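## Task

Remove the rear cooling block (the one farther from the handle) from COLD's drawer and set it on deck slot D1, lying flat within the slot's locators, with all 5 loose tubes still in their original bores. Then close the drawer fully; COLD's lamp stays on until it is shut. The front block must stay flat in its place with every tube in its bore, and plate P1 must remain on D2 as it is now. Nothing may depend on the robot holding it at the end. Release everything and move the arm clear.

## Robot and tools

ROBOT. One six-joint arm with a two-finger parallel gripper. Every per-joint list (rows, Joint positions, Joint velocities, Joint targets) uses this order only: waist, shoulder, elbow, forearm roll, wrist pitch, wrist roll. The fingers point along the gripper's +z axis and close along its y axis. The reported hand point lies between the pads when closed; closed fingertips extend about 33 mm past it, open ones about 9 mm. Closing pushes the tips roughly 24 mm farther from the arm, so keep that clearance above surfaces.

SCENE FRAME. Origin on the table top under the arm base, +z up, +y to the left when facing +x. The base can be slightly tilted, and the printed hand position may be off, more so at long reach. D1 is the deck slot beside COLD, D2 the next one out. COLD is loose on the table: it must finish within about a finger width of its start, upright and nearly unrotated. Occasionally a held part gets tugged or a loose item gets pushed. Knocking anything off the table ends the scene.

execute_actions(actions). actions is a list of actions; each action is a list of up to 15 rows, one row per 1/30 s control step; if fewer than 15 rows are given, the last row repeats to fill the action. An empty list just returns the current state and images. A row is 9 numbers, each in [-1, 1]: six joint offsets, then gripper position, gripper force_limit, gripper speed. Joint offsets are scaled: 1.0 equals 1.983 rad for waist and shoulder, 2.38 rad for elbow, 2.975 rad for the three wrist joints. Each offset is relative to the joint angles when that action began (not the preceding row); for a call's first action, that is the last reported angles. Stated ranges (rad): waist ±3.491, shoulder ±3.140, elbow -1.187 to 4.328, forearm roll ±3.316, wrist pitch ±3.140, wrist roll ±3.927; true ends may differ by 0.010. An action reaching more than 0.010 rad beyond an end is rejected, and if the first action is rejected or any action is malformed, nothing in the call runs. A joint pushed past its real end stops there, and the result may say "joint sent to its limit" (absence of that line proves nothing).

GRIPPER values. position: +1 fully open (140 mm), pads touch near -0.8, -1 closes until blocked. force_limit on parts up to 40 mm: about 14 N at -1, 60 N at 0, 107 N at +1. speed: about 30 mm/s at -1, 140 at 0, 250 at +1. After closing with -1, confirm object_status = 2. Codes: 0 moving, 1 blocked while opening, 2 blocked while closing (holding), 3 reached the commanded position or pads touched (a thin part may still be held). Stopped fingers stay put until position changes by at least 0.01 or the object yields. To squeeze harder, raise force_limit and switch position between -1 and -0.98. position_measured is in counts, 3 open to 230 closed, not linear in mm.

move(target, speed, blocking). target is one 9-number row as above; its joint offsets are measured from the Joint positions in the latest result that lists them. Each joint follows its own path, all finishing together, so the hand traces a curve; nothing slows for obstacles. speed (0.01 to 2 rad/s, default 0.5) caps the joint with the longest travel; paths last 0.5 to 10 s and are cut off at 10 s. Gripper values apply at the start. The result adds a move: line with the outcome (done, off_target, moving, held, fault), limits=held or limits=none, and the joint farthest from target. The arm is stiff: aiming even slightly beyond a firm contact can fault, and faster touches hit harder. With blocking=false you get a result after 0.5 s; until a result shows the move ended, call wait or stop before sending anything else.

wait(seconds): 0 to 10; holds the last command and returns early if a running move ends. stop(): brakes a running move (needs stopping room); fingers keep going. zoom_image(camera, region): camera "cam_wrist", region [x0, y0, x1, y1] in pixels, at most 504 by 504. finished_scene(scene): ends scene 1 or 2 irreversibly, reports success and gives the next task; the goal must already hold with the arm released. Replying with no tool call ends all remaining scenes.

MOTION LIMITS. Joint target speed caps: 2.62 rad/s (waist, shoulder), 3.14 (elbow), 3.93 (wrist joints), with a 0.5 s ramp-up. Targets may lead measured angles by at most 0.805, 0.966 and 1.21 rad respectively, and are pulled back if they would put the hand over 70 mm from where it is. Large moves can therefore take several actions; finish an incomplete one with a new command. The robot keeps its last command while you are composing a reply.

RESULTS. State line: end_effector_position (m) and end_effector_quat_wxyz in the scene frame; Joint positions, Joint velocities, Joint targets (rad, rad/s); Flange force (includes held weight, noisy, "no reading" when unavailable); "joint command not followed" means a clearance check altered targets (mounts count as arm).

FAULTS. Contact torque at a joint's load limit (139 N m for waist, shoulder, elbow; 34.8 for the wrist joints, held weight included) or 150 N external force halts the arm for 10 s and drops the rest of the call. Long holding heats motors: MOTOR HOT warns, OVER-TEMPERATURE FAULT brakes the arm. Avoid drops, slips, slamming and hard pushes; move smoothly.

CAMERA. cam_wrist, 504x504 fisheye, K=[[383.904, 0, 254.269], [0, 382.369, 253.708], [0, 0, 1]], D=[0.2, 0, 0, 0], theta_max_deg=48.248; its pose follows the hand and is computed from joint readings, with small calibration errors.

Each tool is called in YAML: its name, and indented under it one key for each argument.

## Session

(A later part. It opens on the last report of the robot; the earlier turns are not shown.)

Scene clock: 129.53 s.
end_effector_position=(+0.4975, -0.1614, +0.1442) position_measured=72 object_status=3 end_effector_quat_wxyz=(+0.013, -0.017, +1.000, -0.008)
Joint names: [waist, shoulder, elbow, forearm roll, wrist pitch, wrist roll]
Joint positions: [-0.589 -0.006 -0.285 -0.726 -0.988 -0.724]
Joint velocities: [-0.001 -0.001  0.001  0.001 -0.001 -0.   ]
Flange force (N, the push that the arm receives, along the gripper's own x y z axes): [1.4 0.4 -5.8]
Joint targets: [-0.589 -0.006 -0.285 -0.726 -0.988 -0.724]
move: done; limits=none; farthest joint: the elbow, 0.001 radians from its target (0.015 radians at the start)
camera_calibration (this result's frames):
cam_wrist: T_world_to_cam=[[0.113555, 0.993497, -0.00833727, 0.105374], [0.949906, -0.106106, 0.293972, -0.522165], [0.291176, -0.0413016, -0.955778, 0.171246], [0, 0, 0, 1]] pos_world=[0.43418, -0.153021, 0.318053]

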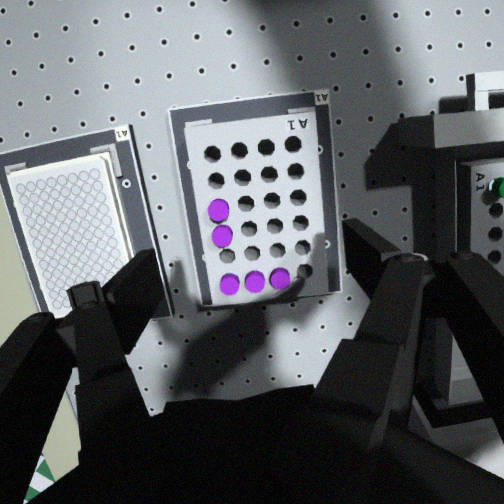

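move:
  target: [0.1725,-0.191,-0.1576,0.0356,0.0565,-0.102,-1,-0.5,0.5]
  speed: 0.4

Scene clock: 132.70 s.
end_effector_position=(+0.4048, -0.0297, +0.1281) position_measured=232 object_status=3 end_effector_quat_wxyz=(+0.000, -0.029, +1.000, +0.005)
Joint names: [waist, shoulder, elbow, forearm roll, wrist pitch, wrist roll]
Joint positions: [-0.247 -0.384 -0.66  -0.62  -0.82  -1.028]
Joint velocities: [ 0.001 -0.001 -0.001  0.001  0.    -0.001]
Flange force (N, the push that the arm receives, along the gripper's own x y z axes): [2.1 -4.7 -6.5]
Joint targets: [-0.247 -0.384 -0.660 -0.620 -0.820 -1.028]
move: done; limits=none; farthest joint: the shoulder, 0.001 radians from its target (0.379 radians at the start)
camera_calibration (this result's frames):
cam_wrist: T_world_to_cam=[[0.0902398, 0.995825, 0.0137589, -0.00837886], [0.959424, -0.0906303, 0.267006, -0.415342], [0.267138, -0.0108939, -0.963597, 0.199943], [0, 0, 0, 1]] pos_world=[0.345833, -0.0271205, 0.303678]

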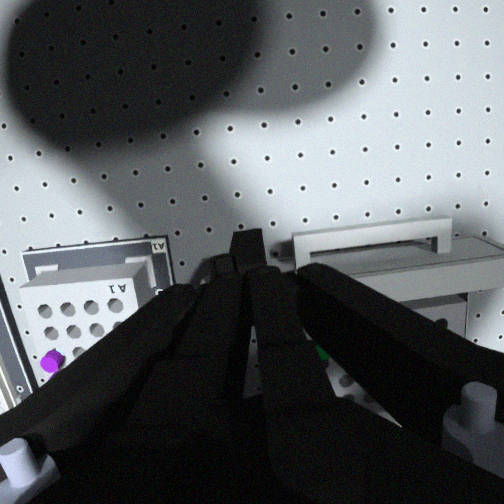

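move:
  target: [0.025,0.049,0.0022,-0.0076,0.036,0,-1,-0.5,0.5]
  speed: 0.1

move:
  target: [0.0119,0.1305,0.1814,0.0405,-0.0487,-0.0497,-1,-0.5,0.5]
  speed: 0.12

Scene clock: 134.60 s.
end_effector_position=(+0.4107, -0.0332, +0.0923) position_measured=232 object_status=3 end_effector_quat_wxyz=(+0.001, -0.021, +1.000, +0.000)
Joint names: [waist, shoulder, elbow, forearm roll, wrist pitch, wrist roll]
Joint positions: [-0.197 -0.287 -0.655 -0.642 -0.713 -1.028]
Joint velocities: [0.001 0.    0.    0.    0.001 0.   ]
Flange force (N, the push that the arm receives, along the gripper's own x y z axes): [0.5 -2.0 -6.1]
Joint targets: [-0.197 -0.287 -0.655 -0.642 -0.713 -1.028]
move: done; limits=none; farthest joint: the waist, 0.000 radians from its target (0.049 radians at the start)
camera_calibration (this result's frames):
cam_wrist: T_world_to_cam=[[0.106387, 0.99431, 0.00542943, -0.0107992], [0.957532, -0.10392, 0.268949, -0.411672], [0.267983, -0.0234137, -0.963139, 0.162985], [0, 0, 0, 1]] pos_world=[0.35166, -0.0282272, 0.267755]

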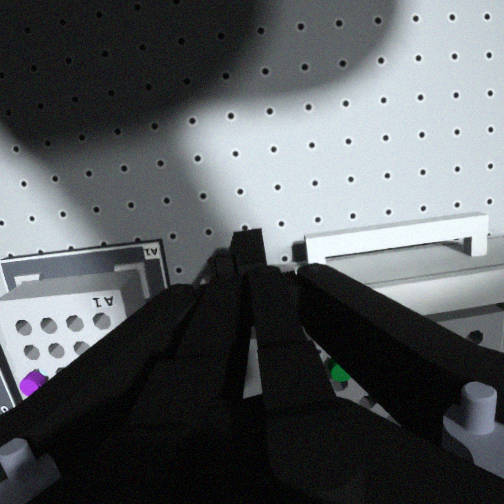

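Scene clock: 138.57 s.
end_effector_position=(+0.5783, -0.0314, +0.0920) position_measured=232 object_status=3 end_effector_quat_wxyz=(-0.007, -0.032, +0.999, -0.001)
Joint names: [waist, shoulder, elbow, forearm roll, wrist pitch, wrist roll]
Joint positions: [-0.174 -0.028 -0.223 -0.522 -0.858 -1.176]
Joint velocities: [ 0.     0.     0.001  0.    -0.    -0.   ]
Flange force (N, the push that the arm receives, along the gripper's own x y z axes): [4.7 1.6 -7.2]
Joint targets: [-0.174 -0.028 -0.223 -0.522 -0.858 -1.176]
move: done; limits=none; farthest joint: the waist, 0.000 radians from its target (0.024 radians at the start)
camera_calibration (this result's frames):
cam_wrist: T_world_to_cam=[[0.0842297, 0.996446, 0.00102736, -0.017139], [0.963543, -0.0817111, 0.254771, -0.57329], [0.253949, -0.0204694, -0.967001, 0.126454], [0, 0, 0, 1]] pos_world=[0.52172, -0.0271776, 0.268356]

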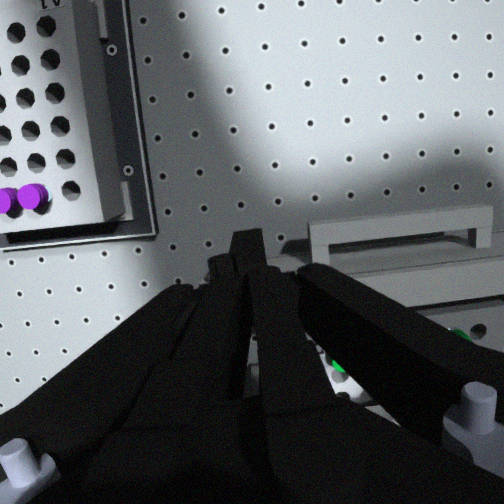

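move:
  target: [0.005,0.058,0.09,0.0126,-0.0262,-0.0207,-1,-0.5,0.5]
  speed: 0.05

Scene clock: 152.87 s.
end_effector_position=(+0.6440, -0.0260, +0.0922) position_measured=232 object_status=3 end_effector_quat_wxyz=(-0.007, -0.034, +0.999, +0.001)
Joint names: [waist, shoulder, elbow, forearm roll, wrist pitch, wrist roll]
Joint positions: [-0.165  0.073 -0.037 -0.488 -0.93  -1.23 ]
Joint velocities: [-0.  0. -0.  0. -0. -0.]
Flange force (N, the push that the arm receives, along the gripper's own x y z axes): [56.5 -1.6 -32.6]
Joint targets: [-0.165 0.073 -0.036 -0.488 -0.927 -1.230]
TORQUE FAULT: the external load on the wrist pitch reached its load limit, and the arm stopped for 10 seconds. That time counts as 20 of the actions that you can send in this scene. The arm's remaining commands of this call were not run. The arm holds where it stopped, with its grip as last carried out, and accepts commands again: back off and push less far. The arm stops again, at the same cost, whenever a joint's load reaches its limit.
move: fault; limits=none; farthest joint: the elbow, 0.028 radians from its target (0.214 radians at the start)
camera_calibration (this result's frames):
cam_wrist: T_world_to_cam=[[0.0788576, 0.996875, 0.00465941, -0.0249295], [0.964086, -0.0774513, 0.254047, -0.636391], [0.253614, -0.0155414, -0.967181, 0.110408], [0, 0, 0, 1]] pos_world=[0.5875, -0.0227218, 0.268574]

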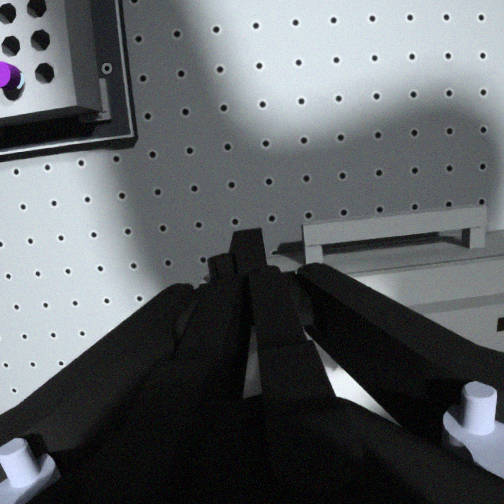

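move:
  target: [-0.018,-0.04,-0.008,0.003,-0.017,0,-1,-0.5,0.5]
  speed: 0.1

move:
  target: [0.11,-0.055,-0.04,0.045,0.028,-0.09,1,0,0.5]
  speed: 0.3

Scene clock: 155.47 s.
end_effector_position=(+0.6401, -0.0300, +0.1355) position_measured=232 object_status=3 end_effector_quat_wxyz=(+0.001, -0.035, +0.999, -0.005)
Joint names: [waist, shoulder, elbow, forearm roll, wrist pitch, wrist roll]
Joint positions: [-0.201 -0.007 -0.056 -0.479 -0.98  -1.23 ]
Joint velocities: [-0.001 -0.001  0.001 -0.    -0.001 -0.001]
Flange force (N, the push that the arm receives, along the gripper's own x y z axes): [3.0 1.6 -3.1]
Joint targets: [-0.201 -0.007 -0.056 -0.479 -0.980 -1.230]
move: done; limits=none; farthest joint: the waist, 0.000 radians from its target (0.036 radians at the start)
camera_calibration (this result's frames):
cam_wrist: T_world_to_cam=[[0.0780475, 0.996932, -0.00587203, -0.0189397], [0.959755, -0.0735406, 0.271038, -0.643405], [0.269775, -0.0267896, -0.962551, 0.141878], [0, 0, 0, 1]] pos_world=[0.580715, -0.024634, 0.310841]

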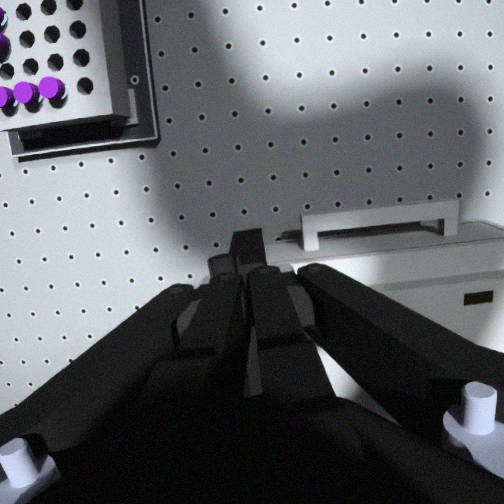

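Scene clock: 156.80 s.
end_effector_position=(+0.6321, +0.0556, +0.1324) position_measured=3 object_status=3 end_effector_quat_wxyz=(+0.006, -0.026, +1.000, -0.003)
Joint names: [waist, shoulder, elbow, forearm roll, wrist pitch, wrist roll]
Joint positions: [ 0.017 -0.116 -0.151 -0.346 -0.897 -1.497]
Joint velocities: [ 0.001 -0.001  0.001 -0.001  0.    -0.001]
Flange force (N, the push that the arm receives, along the gripper's own x y z axes): [1.8 -0.6 -4.5]
Joint targets: [0.017 -0.116 -0.151 -0.346 -0.897 -1.497]
move: done; limits=none; farthest joint: the shoulder, 0.001 radians from its target (0.110 radians at the start)
camera_calibration (this result's frames):
cam_wrist: T_world_to_cam=[[0.0957048, 0.99541, 0.0000341331, -0.115482], [0.955805, -0.0919065, 0.279265, -0.62614], [0.277986, -0.0266944, -0.960214, 0.137852], [0, 0, 0, 1]] pos_world=[0.571199, 0.0610853, 0.307231]

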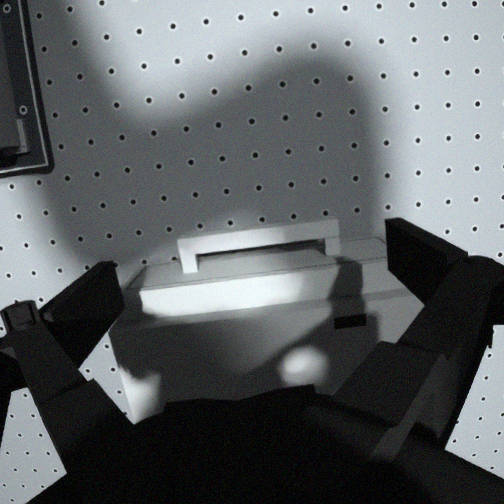

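move:
  target: [0.0305,0.0785,-0.0046,-0.0057,0.0559,0.0017,1,0,0.5]
  speed: 0.08

Scene clock: 162.17 s.
end_effector_position=(+0.6281, +0.0597, +0.0401) position_measured=3 object_status=3 end_effector_quat_wxyz=(+0.001, -0.025, +1.000, +0.000)
Joint names: [waist, shoulder, elbow, forearm roll, wrist pitch, wrist roll]
Joint positions: [ 0.078  0.04  -0.162 -0.363 -0.731 -1.492]
Joint velocities: [ 0.     0.001  0.002  0.     0.001 -0.   ]
Flange force (N, the push that the arm receives, along the gripper's own x y z axes): [-0.3 -1.4 -2.6]
Joint targets: [0.078 0.040 -0.162 -0.363 -0.731 -1.492]
move: done; limits=none; farthest joint: the waist, 0.000 radians from its target (0.060 radians at the start)
camera_calibration (this result's frames):
cam_wrist: T_world_to_cam=[[0.0982911, 0.995143, 0.00539532, -0.121], [0.958468, -0.0961245, 0.268511, -0.597202], [0.267726, -0.021221, -0.963261, 0.0566993], [0, 0, 0, 1]] pos_world=[0.569112, 0.0642102, 0.215624]

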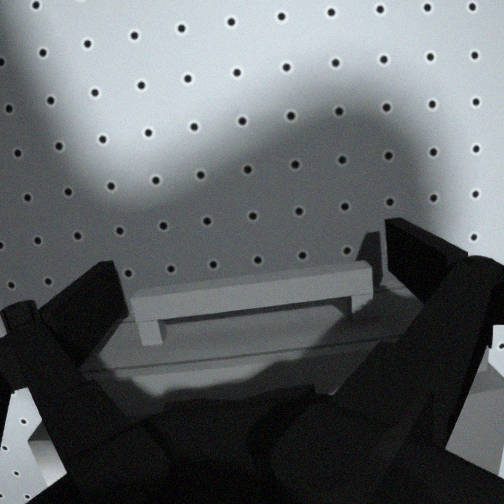

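move:
  target: [0,0,0,0,0,0,-1,1,-0.8]

move:
  target: [-0.0007,-0.002,0,0.0001,-0.0014,0,-1,1,-0.8]
  speed: 0.01

Scene clock: 163.73 s.
end_effector_position=(+0.6281, +0.0596, +0.0401) position_measured=66 object_status=2 end_effector_quat_wxyz=(+0.000, -0.025, +1.000, +0.000)
Joint names: [waist, shoulder, elbow, forearm roll, wrist pitch, wrist roll]
Joint positions: [ 0.078  0.04  -0.162 -0.363 -0.731 -1.492]
Joint velocities: [ 0.001  0.001 -0.     0.     0.002  0.   ]
Flange force (N, the push that the arm receives, along the gripper's own x y z axes): [9.5 -13.8 -48.6]
Joint targets: [0.078 0.040 -0.162 -0.363 -0.731 -1.492]
move: done; limits=none; farthest joint: the waist, 0.000 radians from its target (0.000 radians at the start)
camera_calibration (this result's frames):
cam_wrist: T_world_to_cam=[[0.098376, 0.995135, 0.00533948, -0.120988], [0.958488, -0.0961934, 0.268417, -0.597169], [0.267624, -0.0212879, -0.963288, 0.0567902], [0, 0, 0, 1]] pos_world=[0.569084, 0.0641648, 0.215642]

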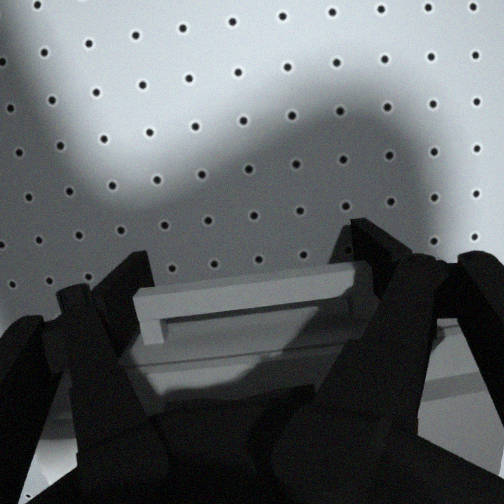

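Scene clock: 164.43 s.
end_effector_position=(+0.6282, +0.0597, +0.0423) position_measured=66 object_status=2 end_effector_quat_wxyz=(+0.000, -0.025, +1.000, +0.000)
Joint names: [waist, shoulder, elbow, forearm roll, wrist pitch, wrist roll]
Joint positions: [ 0.076  0.036 -0.162 -0.363 -0.735 -1.492]
Joint velocities: [ 0.    -0.001 -0.     0.    -0.001  0.   ]
Flange force (N, the push that the arm receives, along the gripper's own x y z axes): [-2.1 -2.0 20.4]
Joint targets: [0.076 0.036 -0.162 -0.362 -0.735 -1.492]
move: done; limits=none; farthest joint: the waist, 0.000 radians from its target (0.001 radians at the start)
camera_calibration (this result's frames):
cam_wrist: T_world_to_cam=[[0.0984925, 0.995122, 0.00561472, -0.121128], [0.958478, -0.0963799, 0.268386, -0.59779], [0.267618, -0.0210524, -0.963295, 0.0588492], [0, 0, 0, 1]] pos_world=[0.56915, 0.0641613, 0.217808]

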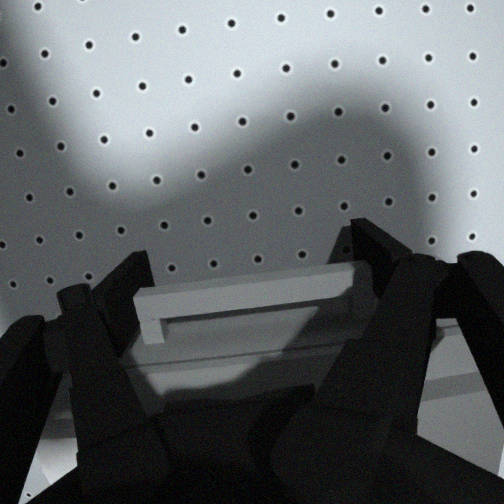

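move:
  target: [-0.0005,0.002,0.0046,0.0006,-0.0024,0.0003,-1,1,-0.8]
  speed: 0.01

Scene clock: 166.07 s.
end_effector_position=(+0.6318, +0.0603, +0.0432) position_measured=66 object_status=2 end_effector_quat_wxyz=(+0.000, -0.026, +1.000, +0.000)
Joint names: [waist, shoulder, elbow, forearm roll, wrist pitch, wrist roll]
Joint positions: [ 0.075  0.04  -0.151 -0.361 -0.742 -1.491]
Joint velocities: [ 0.     0.002  0.003 -0.    -0.     0.   ]
Flange force (N, the push that the arm receives, along the gripper's own x y z axes): [30.6 -1.9 18.4]
Joint targets: [0.075 0.040 -0.151 -0.361 -0.742 -1.491]
move: done; limits=none; farthest joint: the waist, 0.000 radians from its target (0.001 radians at the start)
camera_calibration (this result's frames):
cam_wrist: T_world_to_cam=[[0.0954088, 0.995422, 0.00567152, -0.120226], [0.958845, -0.0934306, 0.268119, -0.601867], [0.267422, -0.0201428, -0.963369, 0.0588785], [0, 0, 0, 1]] pos_world=[0.572822, 0.0646292, 0.218776]

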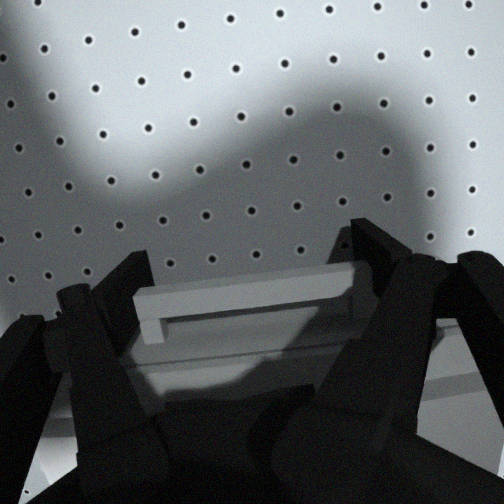

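It slides with the front lifted. Continuing halfway, then to the start pose.

move:
  target: [-0.0009,0.013,0.0212,0.0027,-0.008,0.0015,-1,1,-0.8]
  speed: 0.015

Scene clock: 170.00 s.
end_effector_position=(+0.6487, +0.0633, +0.0435) position_measured=66 object_status=2 end_effector_quat_wxyz=(+0.000, -0.034, +0.999, +0.000)
Joint names: [waist, shoulder, elbow, forearm roll, wrist pitch, wrist roll]
Joint positions: [ 0.073  0.066 -0.101 -0.353 -0.766 -1.487]
Joint velocities: [-0.     0.     0.001  0.002 -0.    -0.   ]
Flange force (N, the push that the arm receives, along the gripper's own x y z axes): [31.8 -9.4 18.8]
Joint targets: [0.073 0.066 -0.101 -0.353 -0.766 -1.487]
move: done; limits=none; farthest joint: the waist, 0.000 radians from its target (0.002 radians at the start)
camera_calibration (this result's frames):
cam_wrist: T_world_to_cam=[[0.0806395, 0.996728, 0.00545651, -0.115296], [0.960145, -0.0791472, 0.268063, -0.6196], [0.267618, -0.0163775, -0.963386, 0.0542855], [0, 0, 0, 1]] pos_world=[0.589675, 0.0667685, 0.219019]

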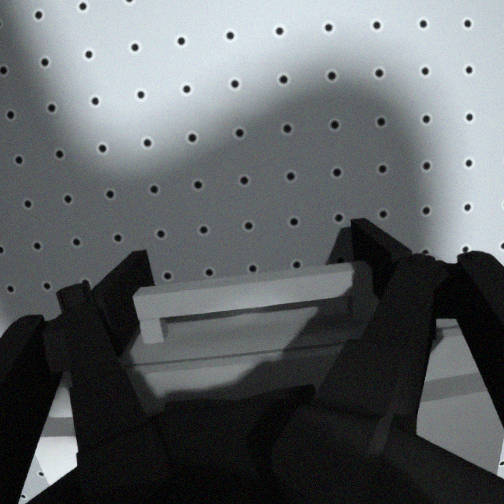

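move:
  target: [-0.0009,0.013,0.0212,0.0027,-0.008,0.0015,-1,1,-0.8]
  speed: 0.015

move:
  target: [0.0004,0.0013,0,0,0.0009,0,-1,1,-0.8]
  speed: 0.01

move:
  target: [0,0,0,0,0,0,1,0,-0.3]

move:
  target: [-0.03,-0.11,-0.01,0.006,-0.062,0,1,0,0]
  speed: 0.2

Scene clock: 174.33 s.
end_effector_position=(+0.6653, +0.0660, +0.0438) position_measured=66 object_status=2 end_effector_quat_wxyz=(+0.000, -0.041, +0.999, +0.000)
Joint names: [waist, shoulder, elbow, forearm roll, wrist pitch, wrist roll]
Joint positions: [ 0.072  0.092 -0.051 -0.345 -0.79  -1.483]
Joint velocities: [-0.     0.     0.002  0.    -0.001 -0.   ]
Flange force (N, the push that the arm receives, along the gripper's own x y z axes): [25.1 -11.8 19.6]
Joint targets: [0.072 0.092 -0.051 -0.345 -0.790 -1.482]
move: done; limits=none; farthest joint: the waist, 0.000 radians from its target (0.002 radians at the start)
camera_calibration (this result's frames):
cam_wrist: T_world_to_cam=[[0.0659444, 0.997812, 0.00483936, -0.10962], [0.961194, -0.0648249, 0.268147, -0.63706], [0.267874, -0.0130312, -0.963366, 0.0498024], [0, 0, 0, 1]] pos_world=[0.606226, 0.0687313, 0.219334]

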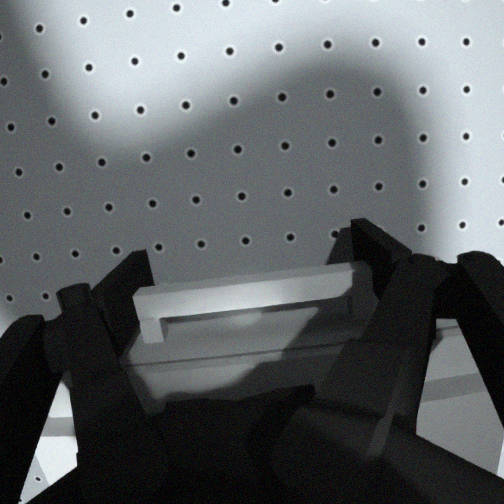

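Scene clock: 175.03 s.
end_effector_position=(+0.6653, +0.0660, +0.0423) position_measured=66 object_status=2 end_effector_quat_wxyz=(+0.000, -0.041, +0.999, -0.000)
Joint names: [waist, shoulder, elbow, forearm roll, wrist pitch, wrist roll]
Joint positions: [ 0.072  0.094 -0.051 -0.345 -0.787 -1.482]
Joint velocities: [-0.    -0.     0.001 -0.001  0.001 -0.   ]
Flange force (N, the push that the arm receives, along the gripper's own x y z axes): [27.6 -9.3 18.2]
Joint targets: [0.072 0.094 -0.051 -0.345 -0.787 -1.483]
move: done; limits=none; farthest joint: the wrist roll, 0.001 radians from its target (0.000 radians at the start)
camera_calibration (this result's frames):
cam_wrist: T_world_to_cam=[[0.0659366, 0.997813, 0.00467489, -0.109535], [0.961192, -0.064773, 0.26817, -0.636644], [0.267887, -0.0131888, -0.96336, 0.0483742], [0, 0, 0, 1]] pos_world=[0.606201, 0.0686962, 0.217843]

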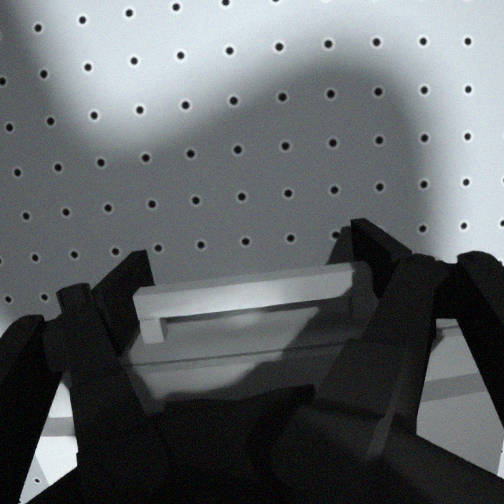

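Scene clock: 175.63 s.
end_effector_position=(+0.6653, +0.0660, +0.0423) position_measured=3 object_status=3 end_effector_quat_wxyz=(+0.000, -0.041, +0.999, -0.000)
Joint names: [waist, shoulder, elbow, forearm roll, wrist pitch, wrist roll]
Joint positions: [ 0.072  0.094 -0.051 -0.345 -0.787 -1.482]
Joint velocities: [ 0.     0.    -0.001 -0.002 -0.    -0.   ]
Flange force (N, the push that the arm receives, along the gripper's own x y z axes): [0.1 -2.7 -3.6]
Joint targets: [0.072 0.094 -0.051 -0.345 -0.787 -1.482]
move: done; limits=none; farthest joint: the waist, 0.000 radians from its target (0.000 radians at the start)
camera_calibration (this result's frames):
cam_wrist: T_world_to_cam=[[0.0658888, 0.997816, 0.00466601, -0.109511], [0.961177, -0.0647237, 0.268236, -0.636681], [0.267952, -0.0131889, -0.963342, 0.0483594], [0, 0, 0, 1]] pos_world=[0.606221, 0.0687011, 0.217878]

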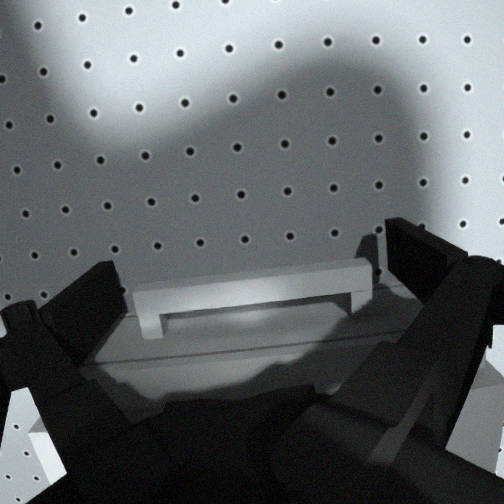

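Scene clock: 177.13 s.
end_effector_position=(+0.6563, +0.0658, +0.1628) position_measured=3 object_status=3 end_effector_quat_wxyz=(+0.009, -0.049, +0.999, -0.004)
Joint names: [waist, shoulder, elbow, forearm roll, wrist pitch, wrist roll]
Joint positions: [ 0.013 -0.124 -0.074 -0.327 -0.971 -1.482]
Joint velocities: [-0.001 -0.001 -0.002 -0.001 -0.001  0.   ]
Flange force (N, the push that the arm receives, along the gripper's own x y z axes): [0.9 -0.9 -4.0]
Joint targets: [0.013 -0.124 -0.074 -0.327 -0.972 -1.482]
move: done; limits=none; farthest joint: the waist, 0.000 radians from its target (0.060 radians at the start)
camera_calibration (this result's frames):
cam_wrist: T_world_to_cam=[[0.0503657, 0.99873, -0.000906464, -0.0982823], [0.95691, -0.0479968, 0.286389, -0.661629], [0.285982, -0.0152916, -0.958113, 0.154307], [0, 0, 0, 1]] pos_world=[0.59394, 0.068761, 0.337238]

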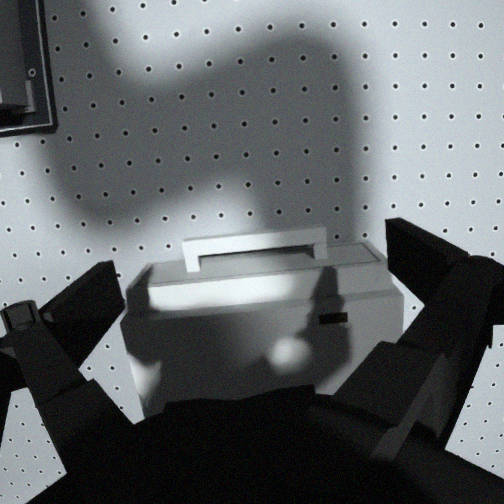

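Checking against the first reference view.

move:
  target: [0.1235,-0.0973,-0.0525,0.0602,-0.007,0.441,1,0,0]
  speed: 1

Scene clock: 179.43 s.
end_effector_position=(+0.6112, +0.1481, +0.2030) position_measured=3 object_status=3 end_effector_quat_wxyz=(-0.002, +0.754, -0.657, +0.002)
Joint names: [waist, shoulder, elbow, forearm roll, wrist pitch, wrist roll]
Joint positions: [ 0.258 -0.317 -0.199 -0.148 -0.992 -0.171]
Joint velocities: [ 0.     0.    -0.001 -0.    -0.     0.002]
Flange force (N, the push that the arm receives, along the gripper's own x y z axes): [1.5 3.8 -4.3]
Joint targets: [0.258 -0.317 -0.199 -0.148 -0.992 -0.171]
move: done; limits=none; farthest joint: the wrist roll, 0.001 radians from its target (1.312 radians at the start)
camera_calibration (this result's frames):
cam_wrist: T_world_to_cam=[[-0.999939, 0.0110071, -0.00104866, 0.610126], [0.0103209, 0.963191, 0.268621, -0.193593], [0.00396681, 0.268594, -0.963245, 0.338285], [0, 0, 0, 1]] pos_world=[0.610745, 0.08889, 0.378494]

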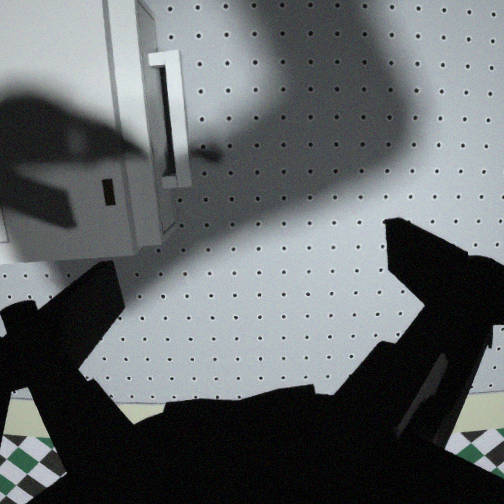

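finished_scene:
  scene: 2

The scene is finished: the task was done.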